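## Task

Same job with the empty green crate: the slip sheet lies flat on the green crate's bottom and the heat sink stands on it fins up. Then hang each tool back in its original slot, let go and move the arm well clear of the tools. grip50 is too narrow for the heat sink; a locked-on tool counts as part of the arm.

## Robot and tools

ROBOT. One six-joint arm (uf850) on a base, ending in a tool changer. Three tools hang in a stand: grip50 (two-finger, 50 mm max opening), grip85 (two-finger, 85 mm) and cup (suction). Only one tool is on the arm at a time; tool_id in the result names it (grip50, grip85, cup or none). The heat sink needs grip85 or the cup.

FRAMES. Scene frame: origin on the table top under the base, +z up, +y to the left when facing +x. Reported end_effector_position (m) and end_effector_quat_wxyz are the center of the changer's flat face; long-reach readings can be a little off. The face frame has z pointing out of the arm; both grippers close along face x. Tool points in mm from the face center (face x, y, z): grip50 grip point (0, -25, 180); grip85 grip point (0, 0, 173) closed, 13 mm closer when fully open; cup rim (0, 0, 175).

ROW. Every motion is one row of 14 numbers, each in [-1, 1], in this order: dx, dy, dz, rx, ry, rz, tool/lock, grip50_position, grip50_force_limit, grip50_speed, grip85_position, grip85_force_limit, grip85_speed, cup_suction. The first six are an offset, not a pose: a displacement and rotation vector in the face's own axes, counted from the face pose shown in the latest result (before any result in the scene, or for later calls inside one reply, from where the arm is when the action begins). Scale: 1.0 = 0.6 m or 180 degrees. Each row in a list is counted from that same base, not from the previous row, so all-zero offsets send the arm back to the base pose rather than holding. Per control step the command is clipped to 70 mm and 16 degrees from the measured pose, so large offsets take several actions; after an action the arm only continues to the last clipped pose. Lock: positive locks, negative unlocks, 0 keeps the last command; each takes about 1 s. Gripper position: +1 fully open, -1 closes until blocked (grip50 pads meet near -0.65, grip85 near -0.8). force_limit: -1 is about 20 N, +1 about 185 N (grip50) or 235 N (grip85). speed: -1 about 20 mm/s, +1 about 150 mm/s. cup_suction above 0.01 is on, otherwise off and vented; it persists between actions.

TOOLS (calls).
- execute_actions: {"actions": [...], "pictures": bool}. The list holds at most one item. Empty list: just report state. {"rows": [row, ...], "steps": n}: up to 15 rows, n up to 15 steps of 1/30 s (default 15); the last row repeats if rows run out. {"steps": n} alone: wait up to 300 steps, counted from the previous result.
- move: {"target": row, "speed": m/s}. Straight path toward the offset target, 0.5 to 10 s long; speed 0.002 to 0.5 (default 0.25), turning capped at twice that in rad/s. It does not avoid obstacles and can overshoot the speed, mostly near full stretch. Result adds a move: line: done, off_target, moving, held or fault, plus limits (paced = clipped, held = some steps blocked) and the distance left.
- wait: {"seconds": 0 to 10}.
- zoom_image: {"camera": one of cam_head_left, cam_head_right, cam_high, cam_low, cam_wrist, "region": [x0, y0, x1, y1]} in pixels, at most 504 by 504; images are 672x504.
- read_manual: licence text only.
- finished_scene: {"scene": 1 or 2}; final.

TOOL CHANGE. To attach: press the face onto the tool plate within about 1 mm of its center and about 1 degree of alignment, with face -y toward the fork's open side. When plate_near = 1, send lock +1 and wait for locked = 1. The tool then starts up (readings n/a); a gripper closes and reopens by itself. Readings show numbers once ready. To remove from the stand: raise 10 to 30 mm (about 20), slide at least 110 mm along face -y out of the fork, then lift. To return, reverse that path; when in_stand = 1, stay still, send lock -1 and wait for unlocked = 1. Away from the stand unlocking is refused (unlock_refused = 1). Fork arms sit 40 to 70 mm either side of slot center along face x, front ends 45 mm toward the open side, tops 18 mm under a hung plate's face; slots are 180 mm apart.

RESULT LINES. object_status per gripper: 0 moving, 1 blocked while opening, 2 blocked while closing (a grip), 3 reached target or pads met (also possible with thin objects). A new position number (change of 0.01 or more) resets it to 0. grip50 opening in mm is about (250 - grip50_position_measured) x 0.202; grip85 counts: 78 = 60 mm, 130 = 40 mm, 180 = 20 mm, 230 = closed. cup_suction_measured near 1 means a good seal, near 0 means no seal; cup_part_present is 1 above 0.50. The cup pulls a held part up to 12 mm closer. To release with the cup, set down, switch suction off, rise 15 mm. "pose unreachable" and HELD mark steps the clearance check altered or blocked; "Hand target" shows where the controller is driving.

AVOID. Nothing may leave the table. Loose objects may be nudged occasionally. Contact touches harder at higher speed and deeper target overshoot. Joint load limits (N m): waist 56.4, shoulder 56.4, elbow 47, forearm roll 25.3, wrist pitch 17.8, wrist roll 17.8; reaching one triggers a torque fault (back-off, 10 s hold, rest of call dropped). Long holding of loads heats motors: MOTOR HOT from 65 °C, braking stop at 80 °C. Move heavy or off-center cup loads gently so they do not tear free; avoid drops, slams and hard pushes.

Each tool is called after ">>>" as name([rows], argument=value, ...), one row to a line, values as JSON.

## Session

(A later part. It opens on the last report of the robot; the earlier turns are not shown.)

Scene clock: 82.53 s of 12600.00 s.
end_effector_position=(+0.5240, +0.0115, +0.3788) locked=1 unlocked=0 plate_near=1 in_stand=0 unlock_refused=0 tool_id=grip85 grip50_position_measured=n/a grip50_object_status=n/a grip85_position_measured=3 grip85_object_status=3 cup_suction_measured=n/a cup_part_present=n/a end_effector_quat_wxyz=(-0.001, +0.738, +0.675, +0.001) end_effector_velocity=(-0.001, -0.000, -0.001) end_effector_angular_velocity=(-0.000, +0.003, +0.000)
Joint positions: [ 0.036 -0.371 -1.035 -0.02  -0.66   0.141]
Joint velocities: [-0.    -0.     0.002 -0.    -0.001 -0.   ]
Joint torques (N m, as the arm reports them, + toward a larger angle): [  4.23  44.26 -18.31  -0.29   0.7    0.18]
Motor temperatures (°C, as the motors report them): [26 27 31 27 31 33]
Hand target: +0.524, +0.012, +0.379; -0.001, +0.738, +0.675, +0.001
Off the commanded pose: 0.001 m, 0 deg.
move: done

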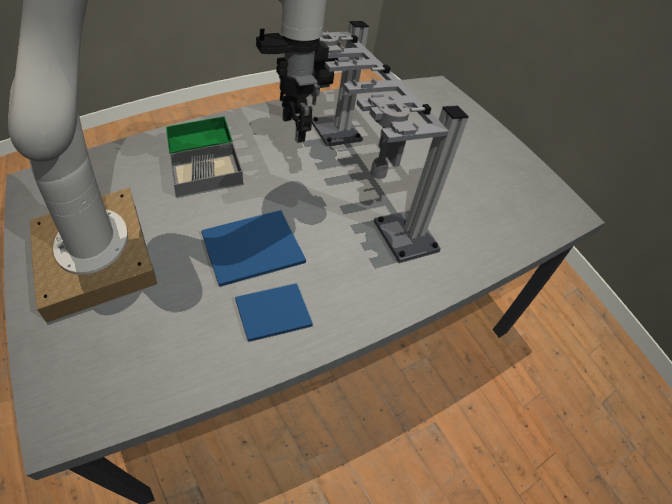

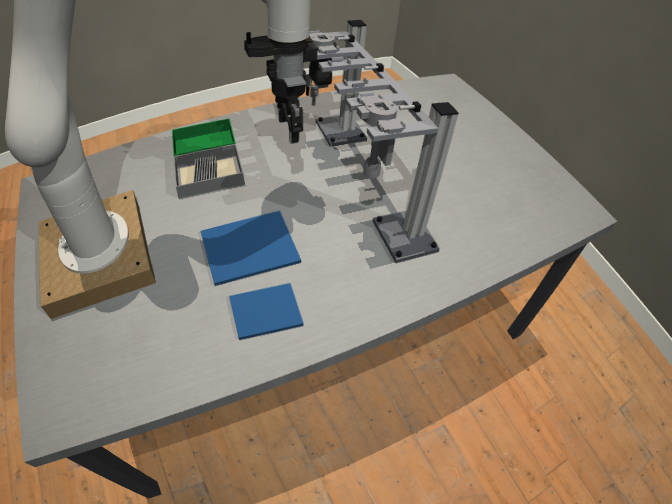

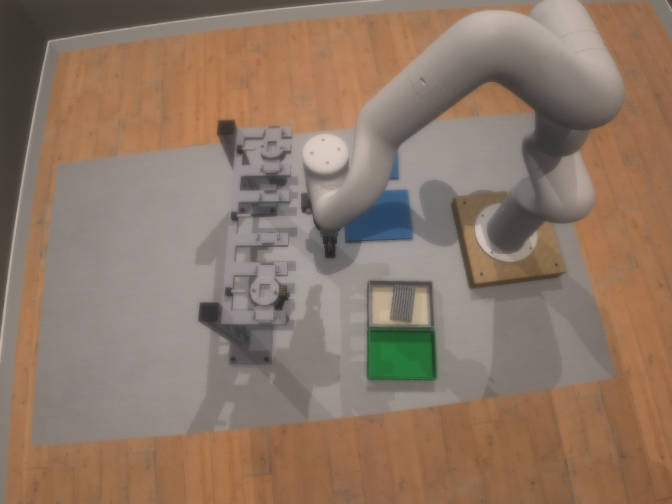

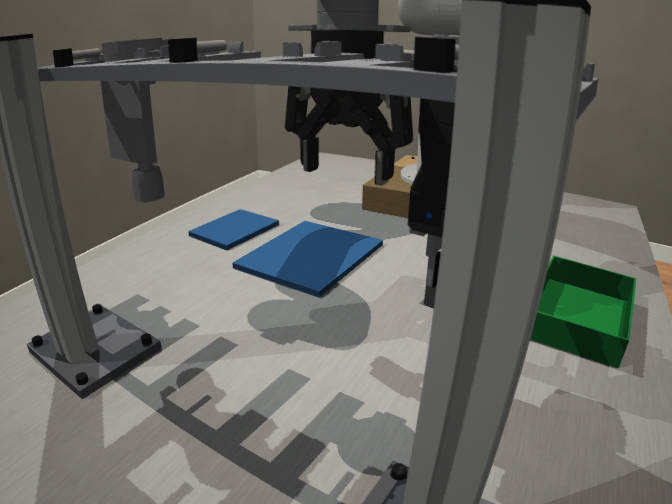

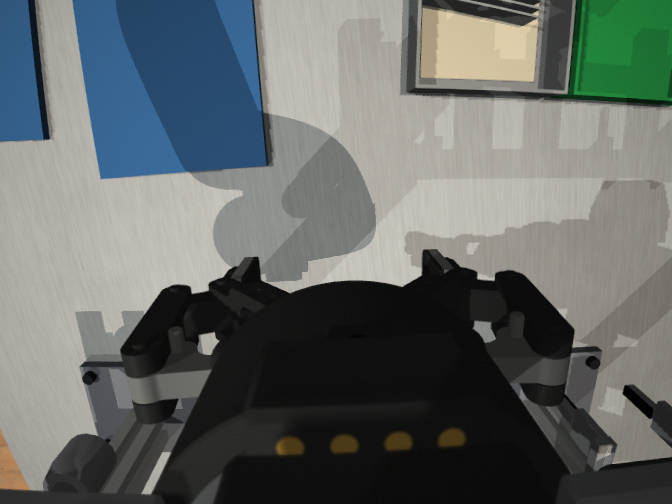

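>>> move(target=[0.122,-0.329,0.03,0,0,-0.472,0,0,0,0,1,0,1,0], speed=0.3)

Scene clock: 98.07 s of 12600.00 s.
end_effector_position=(+0.3339, +0.1012, +0.3602) locked=1 unlocked=0 plate_near=1 in_stand=0 unlock_refused=0 tool_id=grip85 grip50_position_measured=n/a grip50_object_status=n/a grip85_position_measured=3 grip85_object_status=3 cup_suction_measured=n/a cup_part_present=n/a end_effector_quat_wxyz=(+0.000, +0.089, +0.996, +0.000) end_effector_velocity=(-0.001, -0.000, -0.000) end_effector_angular_velocity=(-0.000, +0.002, +0.001)
Joint positions: [ 0.315 -0.007 -0.541 -0.03  -0.534 -1.053]
Joint velocities: [ 0.    -0.     0.001  0.001 -0.001 -0.002]
Joint torques (N m, as the arm reports them, + toward a larger angle): [  4.11  29.14 -16.09  -1.01   0.74   0.18]
Motor temperatures (°C, as the motors report them): [26 27 31 27 31 33]
Hand target: +0.334, +0.101, +0.360; +0.000, +0.089, +0.996, -0.000
Off the commanded pose: 0.001 m, 0 deg.
move: done

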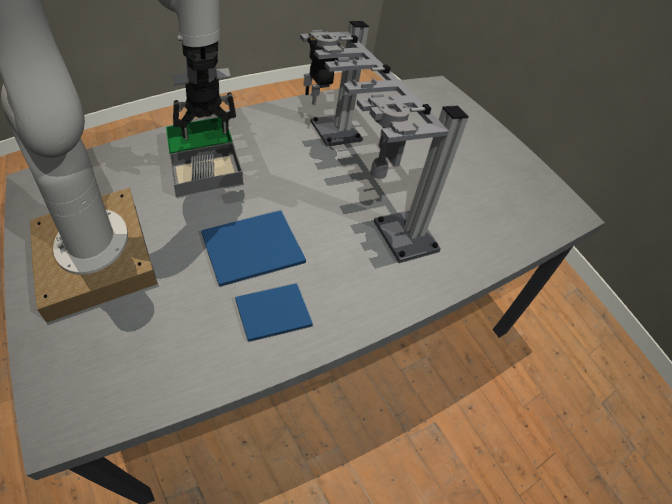

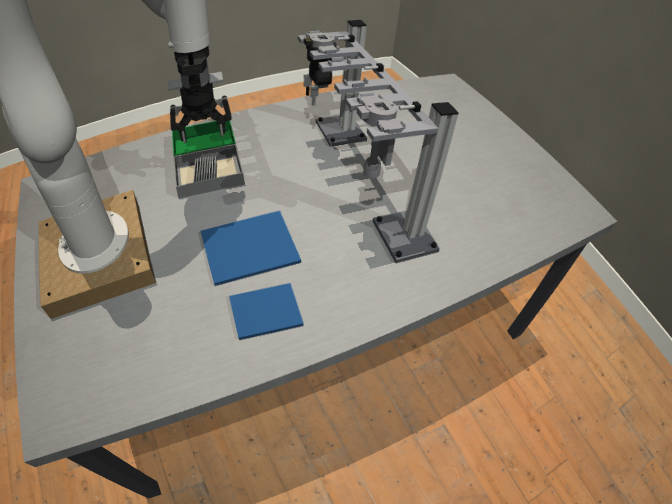

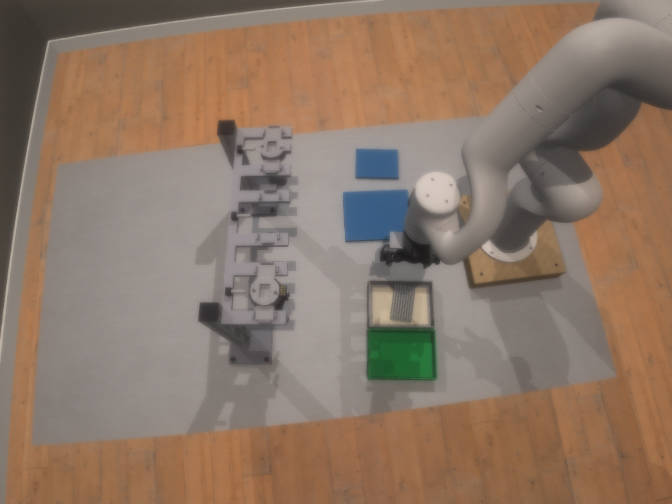

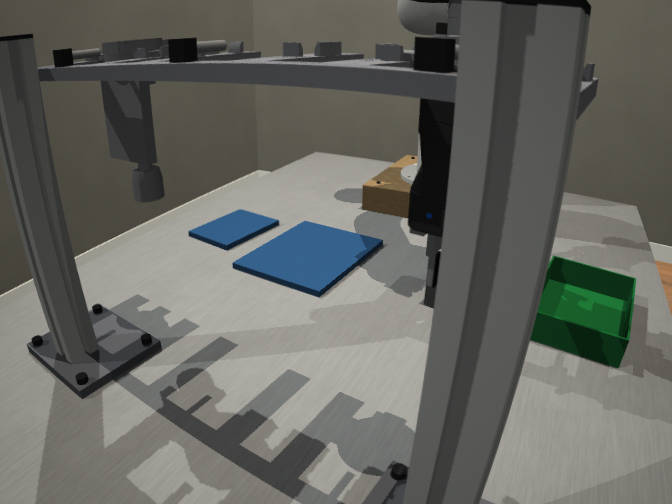

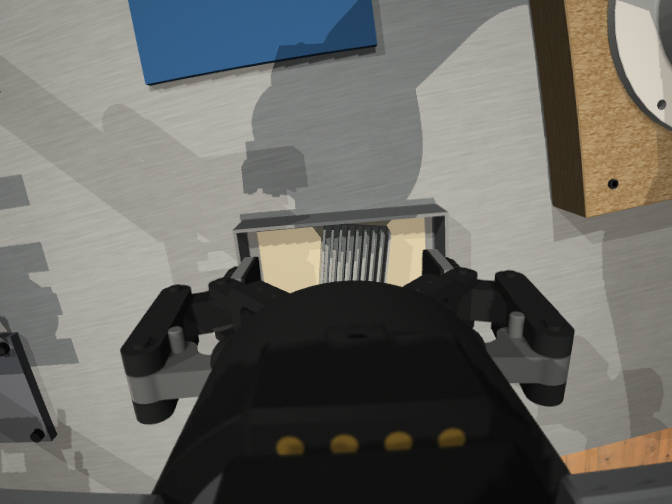

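>>> move(target=[0,0.2,0,0,0,0,0,0,0,0,1,0,1,0])

Scene clock: 105.37 s of 12600.00 s.
end_effector_position=(+0.3547, +0.2187, +0.3602) locked=1 unlocked=0 plate_near=1 in_stand=0 unlock_refused=0 tool_id=grip85 grip50_position_measured=n/a grip50_object_status=n/a grip85_position_measured=3 grip85_object_status=3 cup_suction_measured=n/a cup_part_present=n/a end_effector_quat_wxyz=(+0.000, +0.089, +0.996, -0.001) end_effector_velocity=(+0.001, +0.001, +0.001) end_effector_angular_velocity=(+0.002, -0.003, -0.000)
Joint positions: [ 0.57  -0.177 -0.725 -0.031 -0.552 -0.796]
Joint velocities: [ 0.001  0.    -0.003  0.     0.001  0.002]
Joint torques (N m, as the arm reports them, + toward a larger angle): [  3.91  33.7  -16.69  -1.19   0.75   0.18]
Motor temperatures (°C, as the motors report them): [26 27 31 27 31 33]
Hand target: +0.355, +0.219, +0.360; +0.001, +0.089, +0.996, -0.001
Off the commanded pose: 0.001 m, 0 deg.
move: done

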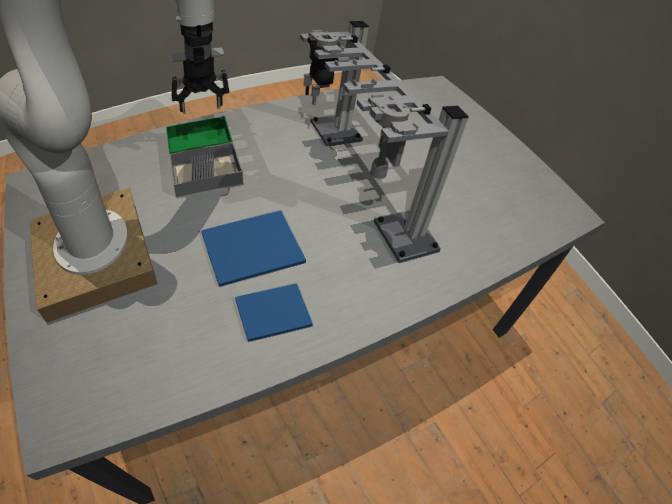

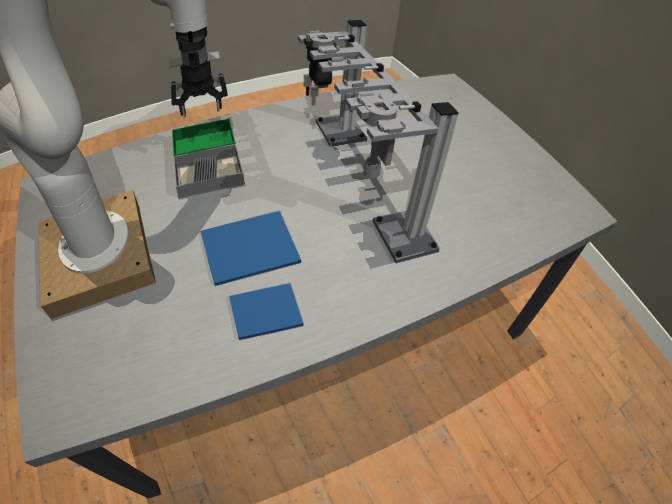

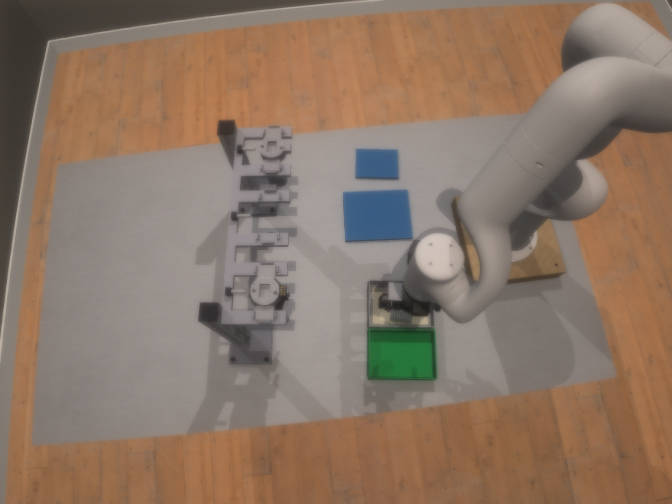

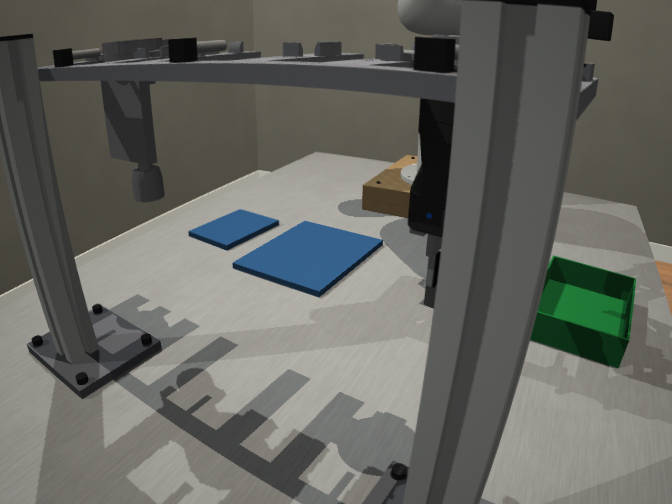

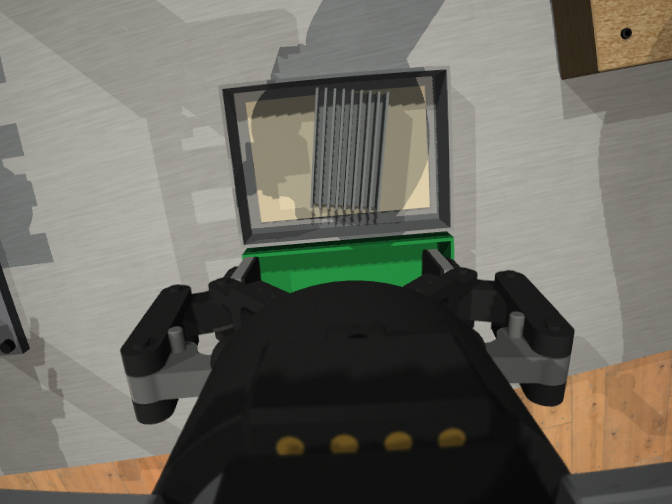

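>>> move(target=[0.012,-0.097,0.12,0,0,0.02,0,0,0,0,1,0,1,0])

Scene clock: 130.57 s of 12600.00 s.
end_effector_position=(+0.3381, +0.1630, +0.2886) locked=1 unlocked=0 plate_near=1 in_stand=0 unlock_refused=0 tool_id=grip85 grip50_position_measured=n/a grip50_object_status=n/a grip85_position_measured=3 grip85_object_status=3 cup_suction_measured=n/a cup_part_present=n/a end_effector_quat_wxyz=(+0.001, +0.121, +0.993, -0.000) end_effector_velocity=(-0.003, -0.002, -0.002) end_effector_angular_velocity=(-0.004, +0.008, +0.001)
Joint positions: [ 0.466 -0.24  -0.58  -0.049 -0.341 -0.818]
Joint velocities: [-0.001 -0.001  0.006 -0.001 -0.002 -0.001]
Joint torques (N m, as the arm reports them, + toward a larger angle): [  1.88  33.92 -13.34  -0.25   0.81   0.2 ]
Motor temperatures (°C, as the motors report them): [26 27 31 27 30 33]
Hand target: +0.338, +0.163, +0.288; +0.000, +0.121, +0.993, -0.001
Off the commanded pose: 0.001 m, 0 deg.
move: done

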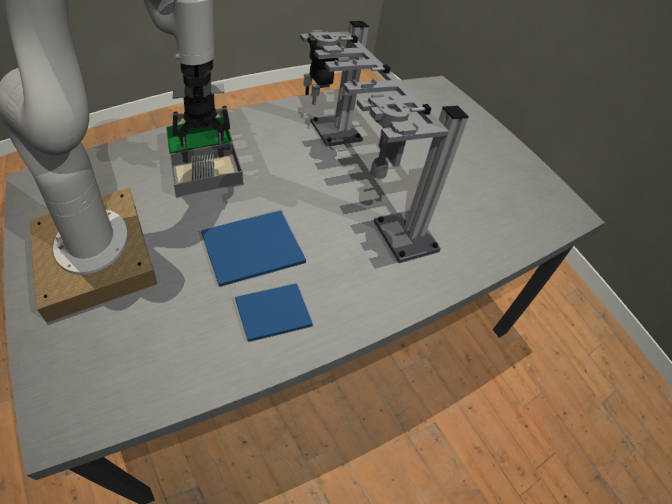

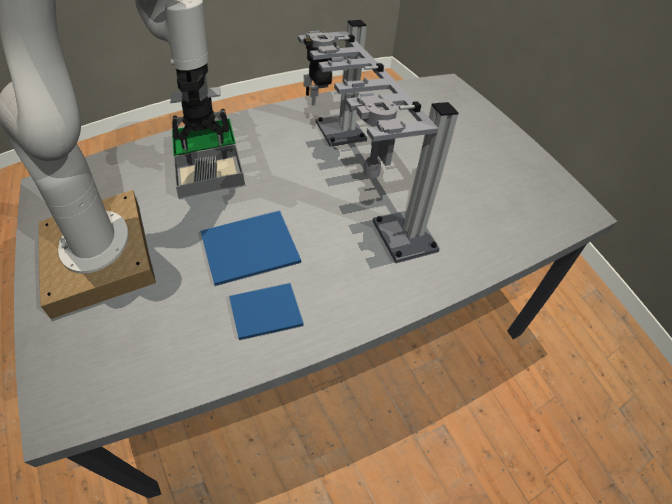

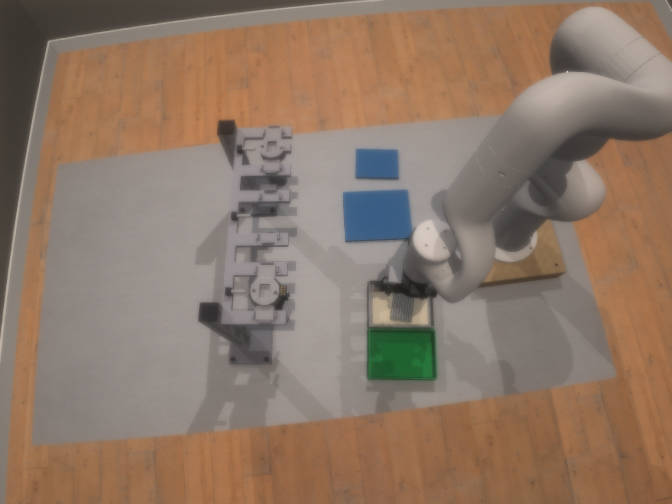

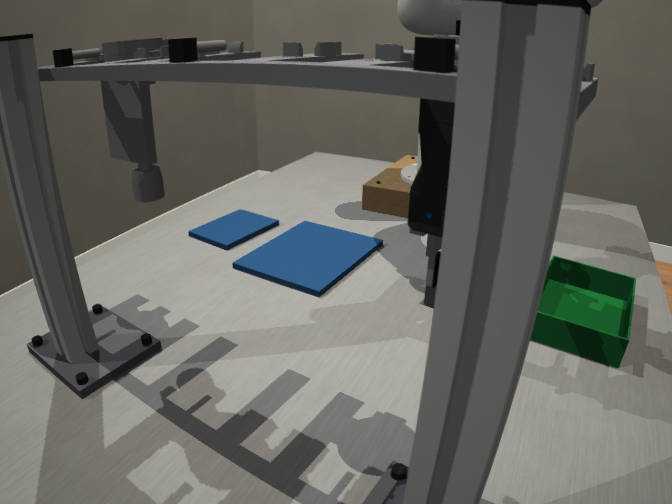

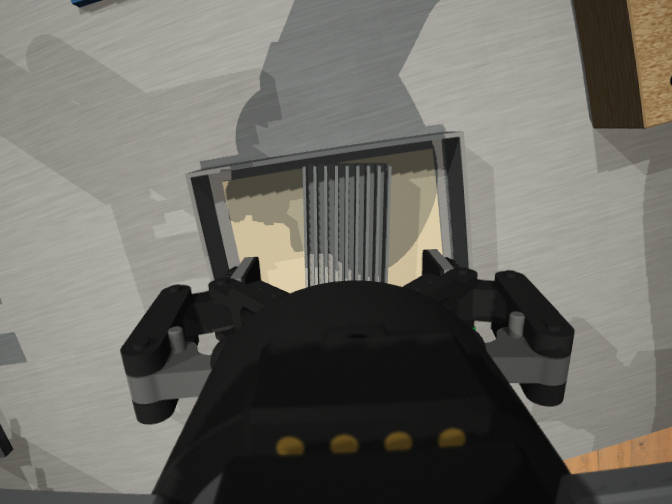

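>>> move(target=[0,0.005,0.11,0,0,0,0,0,0,0,1,0,1,0], speed=0.1)

Scene clock: 141.60 s of 12600.00 s.
end_effector_position=(+0.3393, +0.1659, +0.2229) locked=1 unlocked=0 plate_near=1 in_stand=0 unlock_refused=0 tool_id=grip85 grip50_position_measured=n/a grip50_object_status=n/a grip85_position_measured=3 grip85_object_status=3 cup_suction_measured=n/a cup_part_present=n/a end_effector_quat_wxyz=(+0.001, +0.121, +0.993, -0.000) end_effector_velocity=(-0.001, -0.000, -0.000) end_effector_angular_velocity=(-0.001, +0.001, -0.001)
Joint positions: [ 0.469 -0.419 -0.588 -0.099 -0.17  -0.763]
Joint velocities: [ 0.    -0.     0.001 -0.004 -0.001  0.005]
Joint torques (N m, as the arm reports them, + toward a larger angle): [  3.23  36.84 -10.7   -0.63   0.64   0.01]
Motor temperatures (°C, as the motors report them): [26 27 31 27 30 33]
Hand target: +0.339, +0.166, +0.223; +0.001, +0.121, +0.993, -0.001
Off the commanded pose: 0.001 m, 0 deg.
move: done

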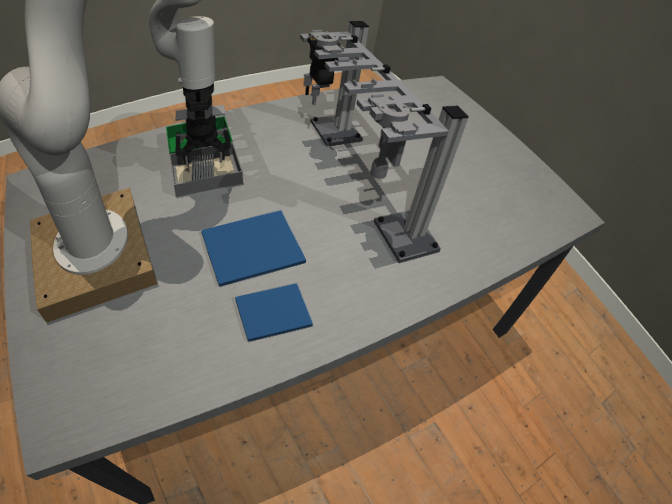

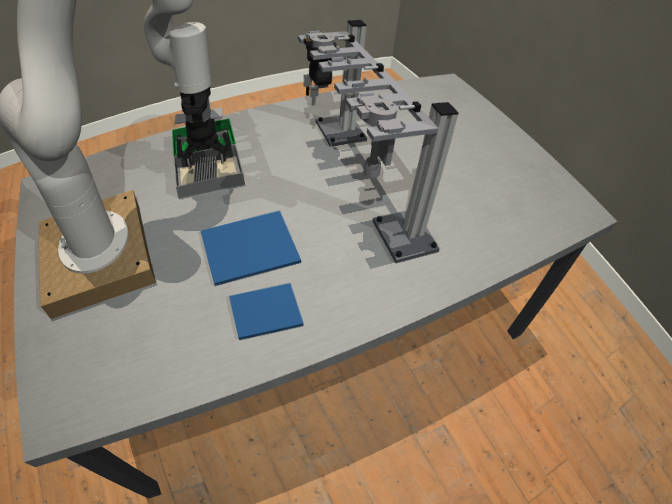

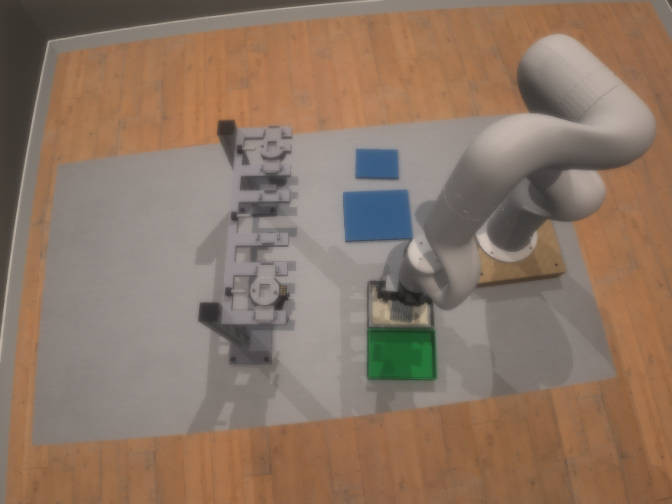

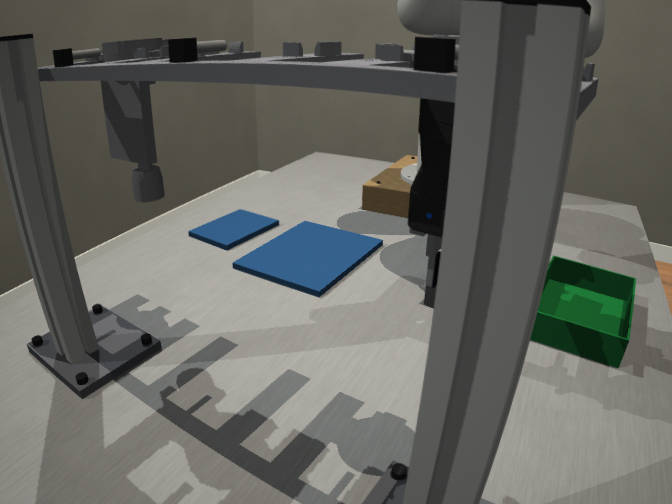

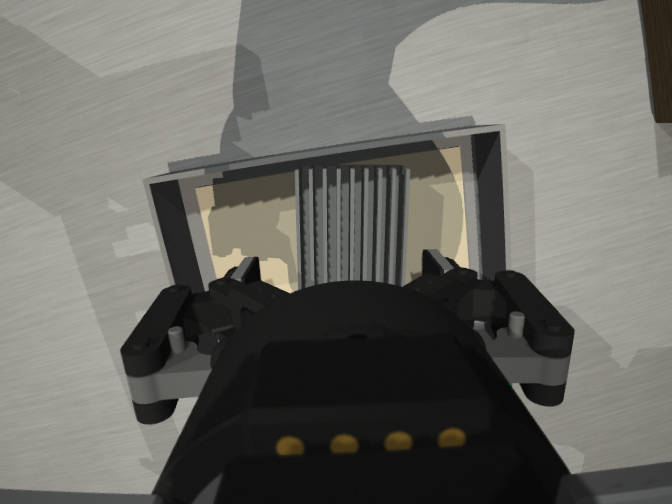

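>>> move(target=[0.003,0,0.035,0,0,0,0,0,0,0,1,0,1,0], speed=0.04)

>>> move(target=[0,0,0,0,0,0,0,0,0,0,-1,0,-0.3,0])

Scene clock: 150.93 s of 12600.00 s.
end_effector_position=(+0.3378, +0.1664, +0.2020) locked=1 unlocked=0 plate_near=1 in_stand=0 unlock_refused=0 tool_id=grip85 grip50_position_measured=n/a grip50_object_status=n/a grip85_position_measured=3 grip85_object_status=3 cup_suction_measured=n/a cup_part_present=n/a end_effector_quat_wxyz=(+0.001, +0.121, +0.993, -0.000) end_effector_velocity=(+0.001, +0.000, +0.000) end_effector_angular_velocity=(-0.000, -0.003, -0.001)
Joint positions: [ 0.472 -0.477 -0.592 -0.145 -0.117 -0.715]
Joint velocities: [ 0.001  0.001 -0.001 -0.012  0.001  0.013]
Joint torques (N m, as the arm reports them, + toward a larger angle): [ 5.26 36.98 -9.68 -0.74  0.9   0.04]
Motor temperatures (°C, as the motors report them): [26 27 31 27 30 33]
Hand target: +0.338, +0.166, +0.202; +0.001, +0.121, +0.993, -0.000
Off the commanded pose: 0.000 m, 0 deg.
move: done

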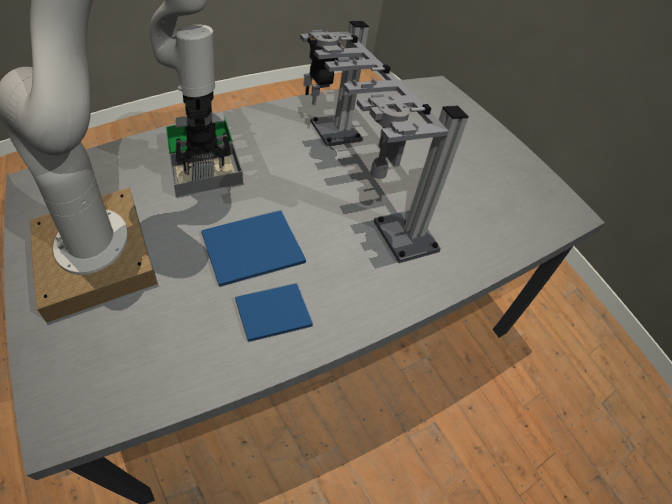

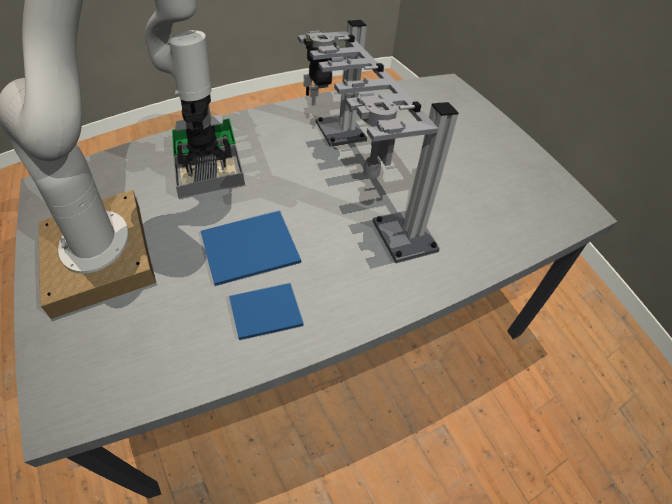

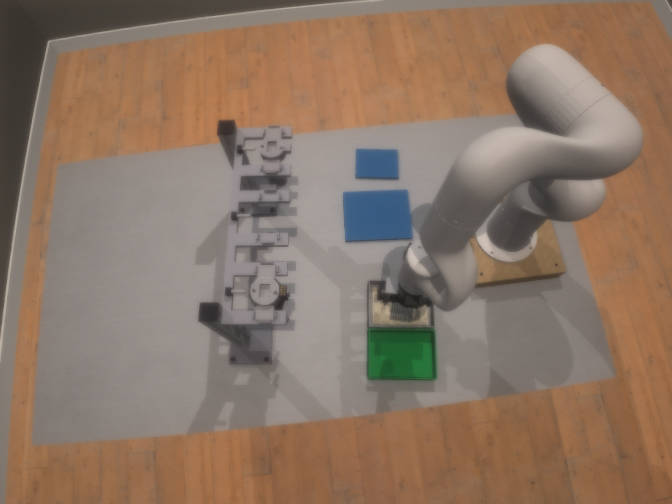

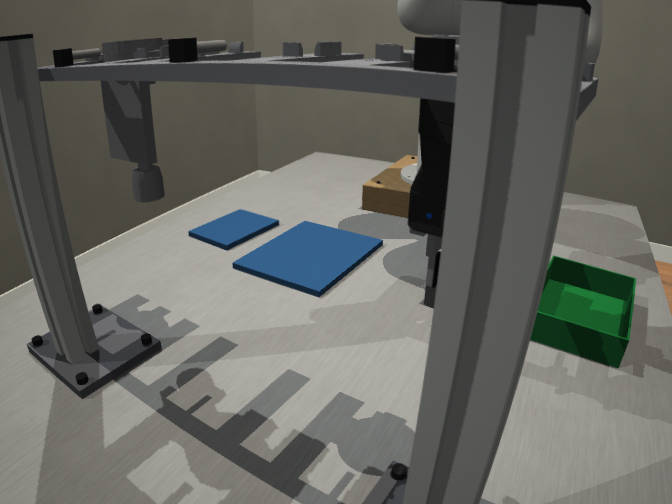

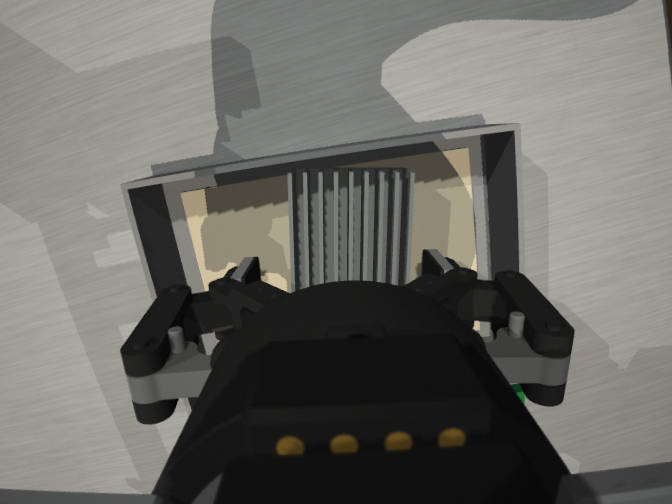

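Scene clock: 151.70 s of 12600.00 s.
end_effector_position=(+0.3381, +0.1665, +0.2024) locked=1 unlocked=0 plate_near=1 in_stand=0 unlock_refused=0 tool_id=grip85 grip50_position_measured=n/a grip50_object_status=n/a grip85_position_measured=81 grip85_object_status=2 cup_suction_measured=n/a cup_part_present=n/a end_effector_quat_wxyz=(+0.002, +0.121, +0.993, -0.000) end_effector_velocity=(-0.000, +0.000, -0.000) end_effector_angular_velocity=(+0.001, -0.001, -0.000)
Joint positions: [ 0.472 -0.476 -0.592 -0.145 -0.118 -0.715]
Joint velocities: [ 0.    -0.001  0.     0.     0.002  0.001]
Joint torques (N m, as the arm reports them, + toward a larger angle): [ 3.13 30.45 -8.4  -0.65  1.93  0.15]
Motor temperatures (°C, as the motors report them): [26 27 31 27 30 33]
Hand target: +0.338, +0.166, +0.202; +0.001, +0.121, +0.993, -0.000
Off the commanded pose: 0.000 m, 0 deg.
move: done

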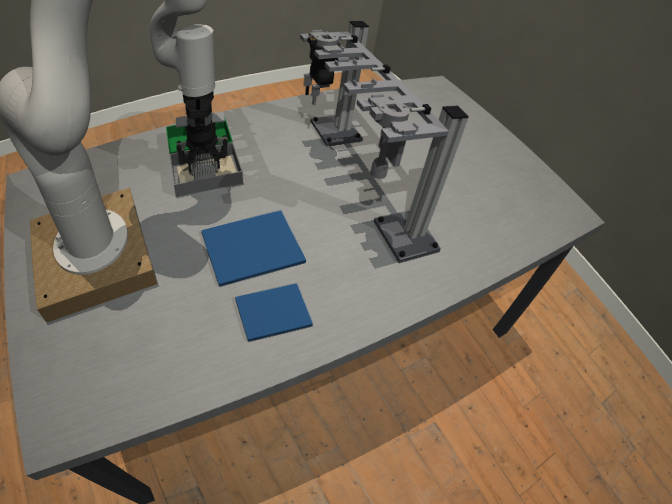

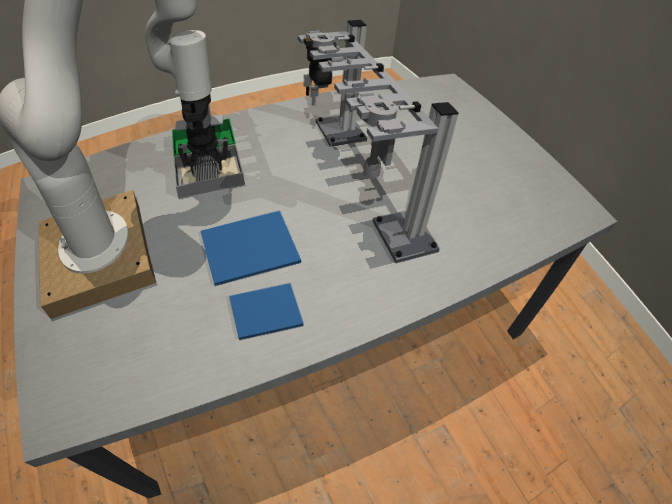

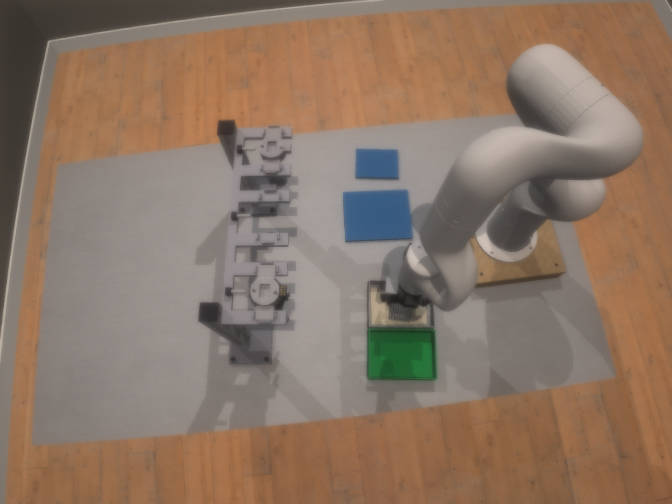

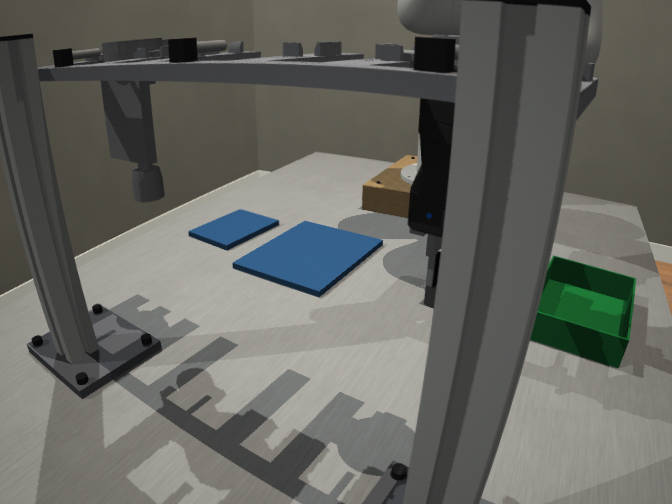

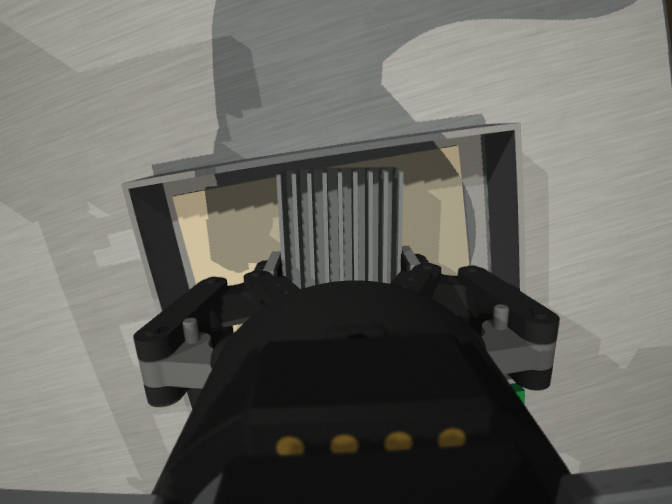

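>>> move(target=[0,0,-0.15,0,0,0,0,0,0,0,-1,0,-0.3,0], speed=0.12)

>>> move(target=[-0.208,-0.336,0.05,0,0,0.439,0,0,0,0,-1,0,-0.3,0], speed=0.25)

Scene clock: 170.33 s of 12600.00 s.
end_effector_position=(+0.3373, +0.1664, +0.2920) locked=1 unlocked=0 plate_near=1 in_stand=0 unlock_refused=0 tool_id=grip85 grip50_position_measured=n/a grip50_object_status=n/a grip85_position_measured=82 grip85_object_status=2 cup_suction_measured=n/a cup_part_present=n/a end_effector_quat_wxyz=(+0.001, +0.121, +0.993, -0.000) end_effector_velocity=(+0.001, +0.000, +0.001) end_effector_angular_velocity=(+0.001, -0.002, +0.002)
Joint positions: [ 0.476 -0.233 -0.582 -0.048 -0.351 -0.81 ]
Joint velocities: [ 0.     0.001 -0.001 -0.001  0.    -0.001]
Joint torques (N m, as the arm reports them, + toward a larger angle): [  3.21  34.64 -13.91  -0.67   0.7    0.  ]
Motor temperatures (°C, as the motors report them): [26 26 30 27 31 33]
Hand target: +0.338, +0.167, +0.292; +0.001, +0.121, +0.993, -0.000
Off the commanded pose: 0.001 m, 0 deg.
move: done

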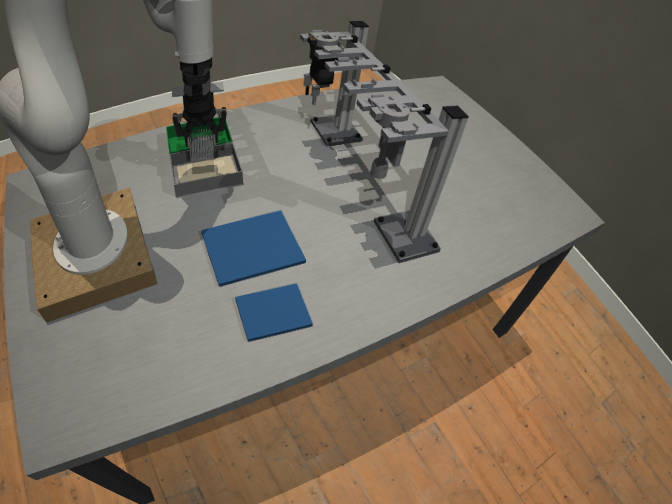

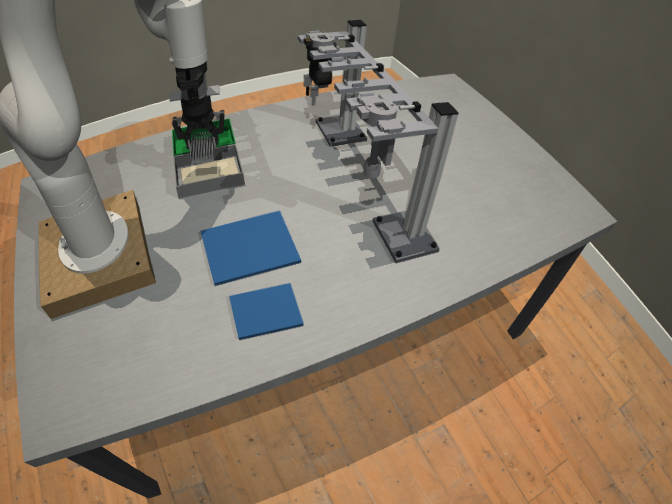

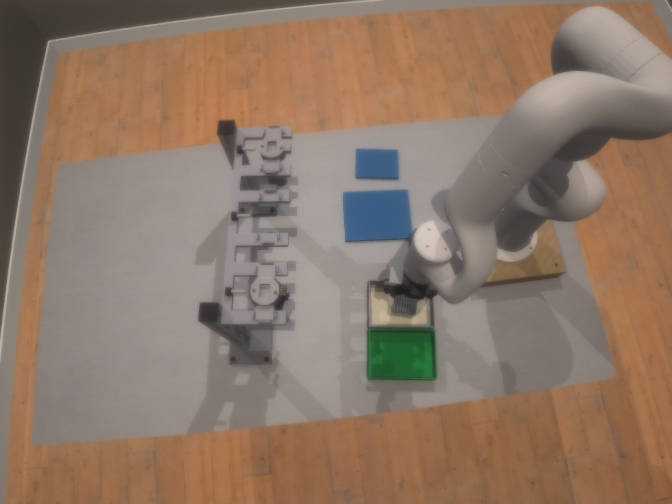

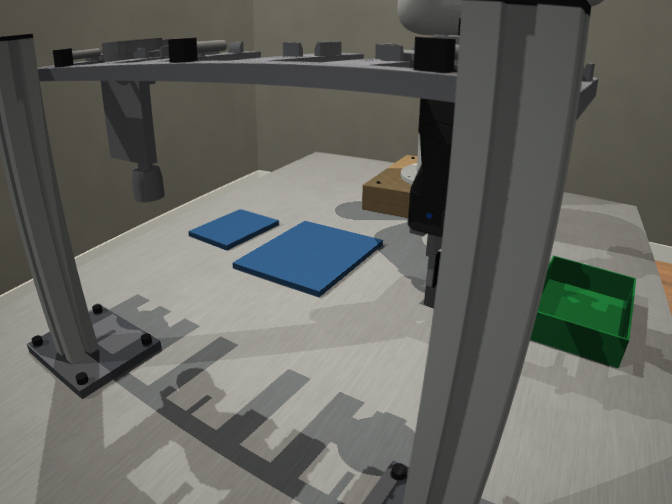

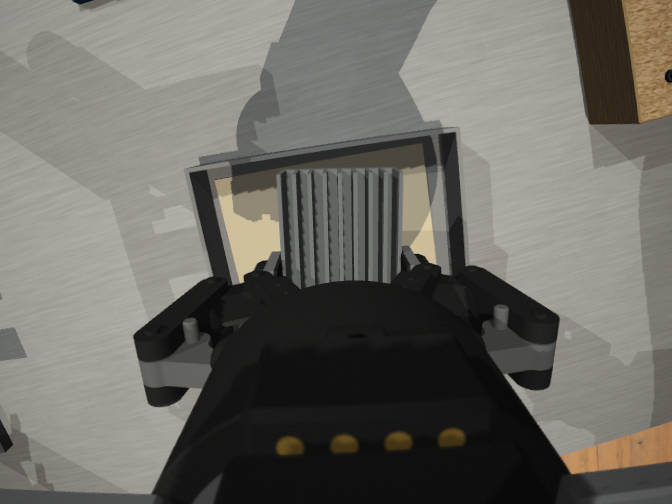

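Scene clock: 173.43 s of 12600.00 s.
end_effector_position=(+0.4110, -0.0580, +0.2621) locked=1 unlocked=0 plate_near=1 in_stand=0 unlock_refused=0 tool_id=grip85 grip50_position_measured=n/a grip50_object_status=n/a grip85_position_measured=82 grip85_object_status=2 cup_suction_measured=n/a cup_part_present=n/a end_effector_quat_wxyz=(-0.001, +0.724, +0.689, +0.001) end_effector_velocity=(+0.000, -0.000, +0.000) end_effector_angular_velocity=(-0.001, -0.000, -0.001)
Joint positions: [-0.128 -0.367 -0.677 -0.035 -0.303 -0.047]
Joint velocities: [ 0.    -0.    -0.    -0.002  0.     0.003]
Joint torques (N m, as the arm reports them, + toward a larger angle): [  3.72  38.04 -12.5   -1.01   0.89   0.1 ]
Motor temperatures (°C, as the motors report them): [26 26 30 27 31 33]
Hand target: +0.411, -0.058, +0.262; -0.001, +0.725, +0.689, +0.002
Off the commanded pose: 0.001 m, 0 deg.
move: done

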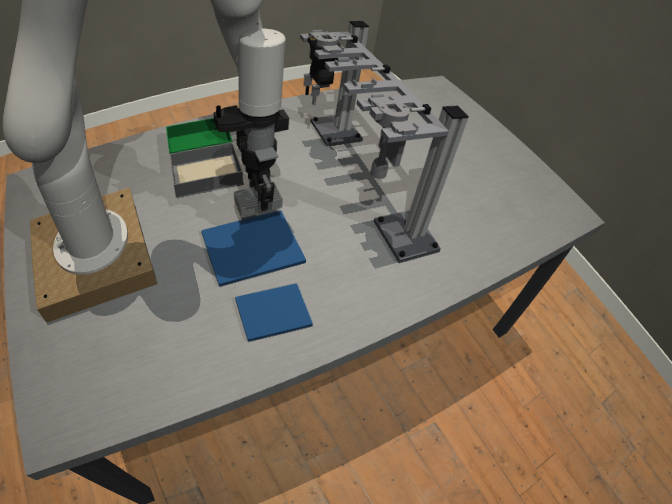

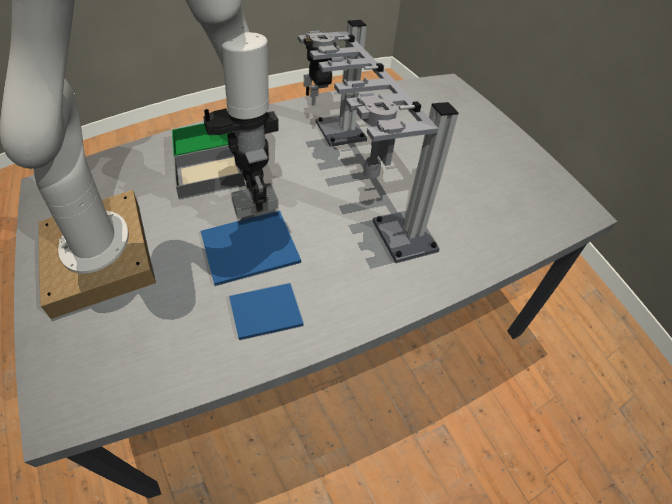

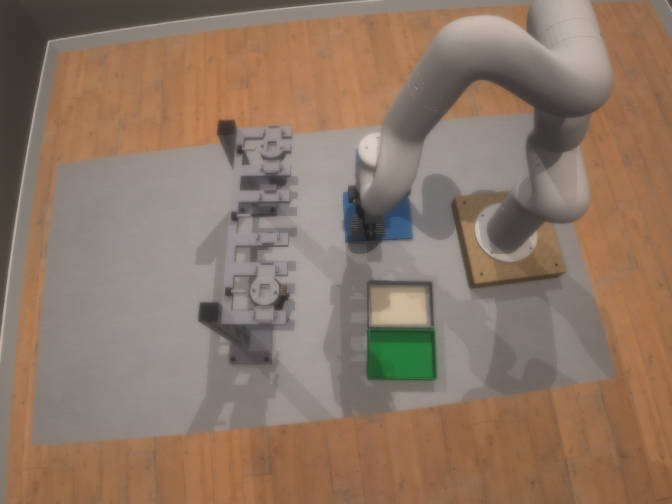

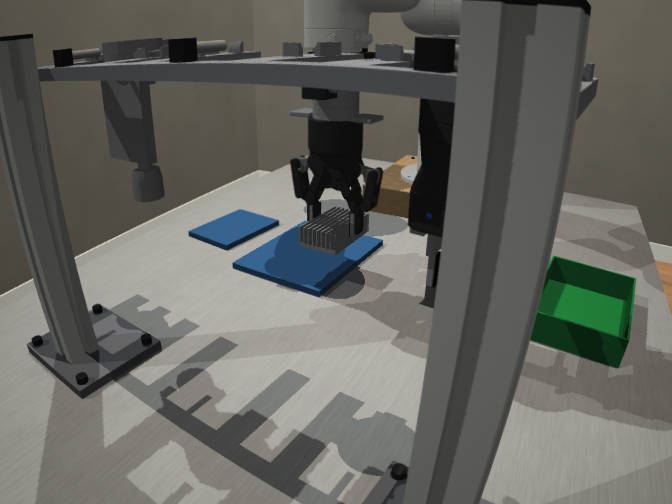

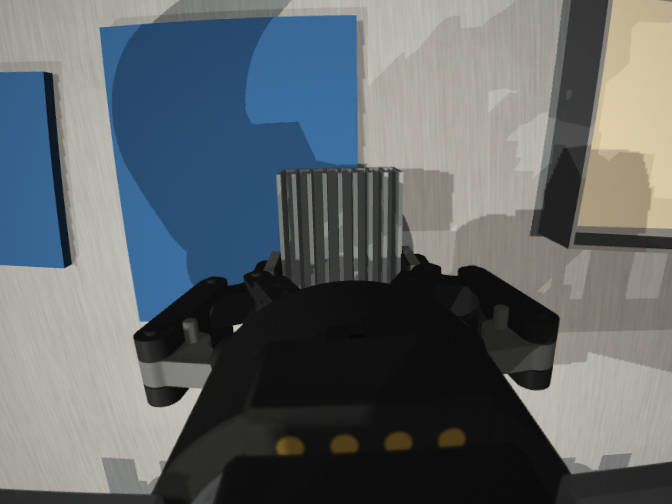

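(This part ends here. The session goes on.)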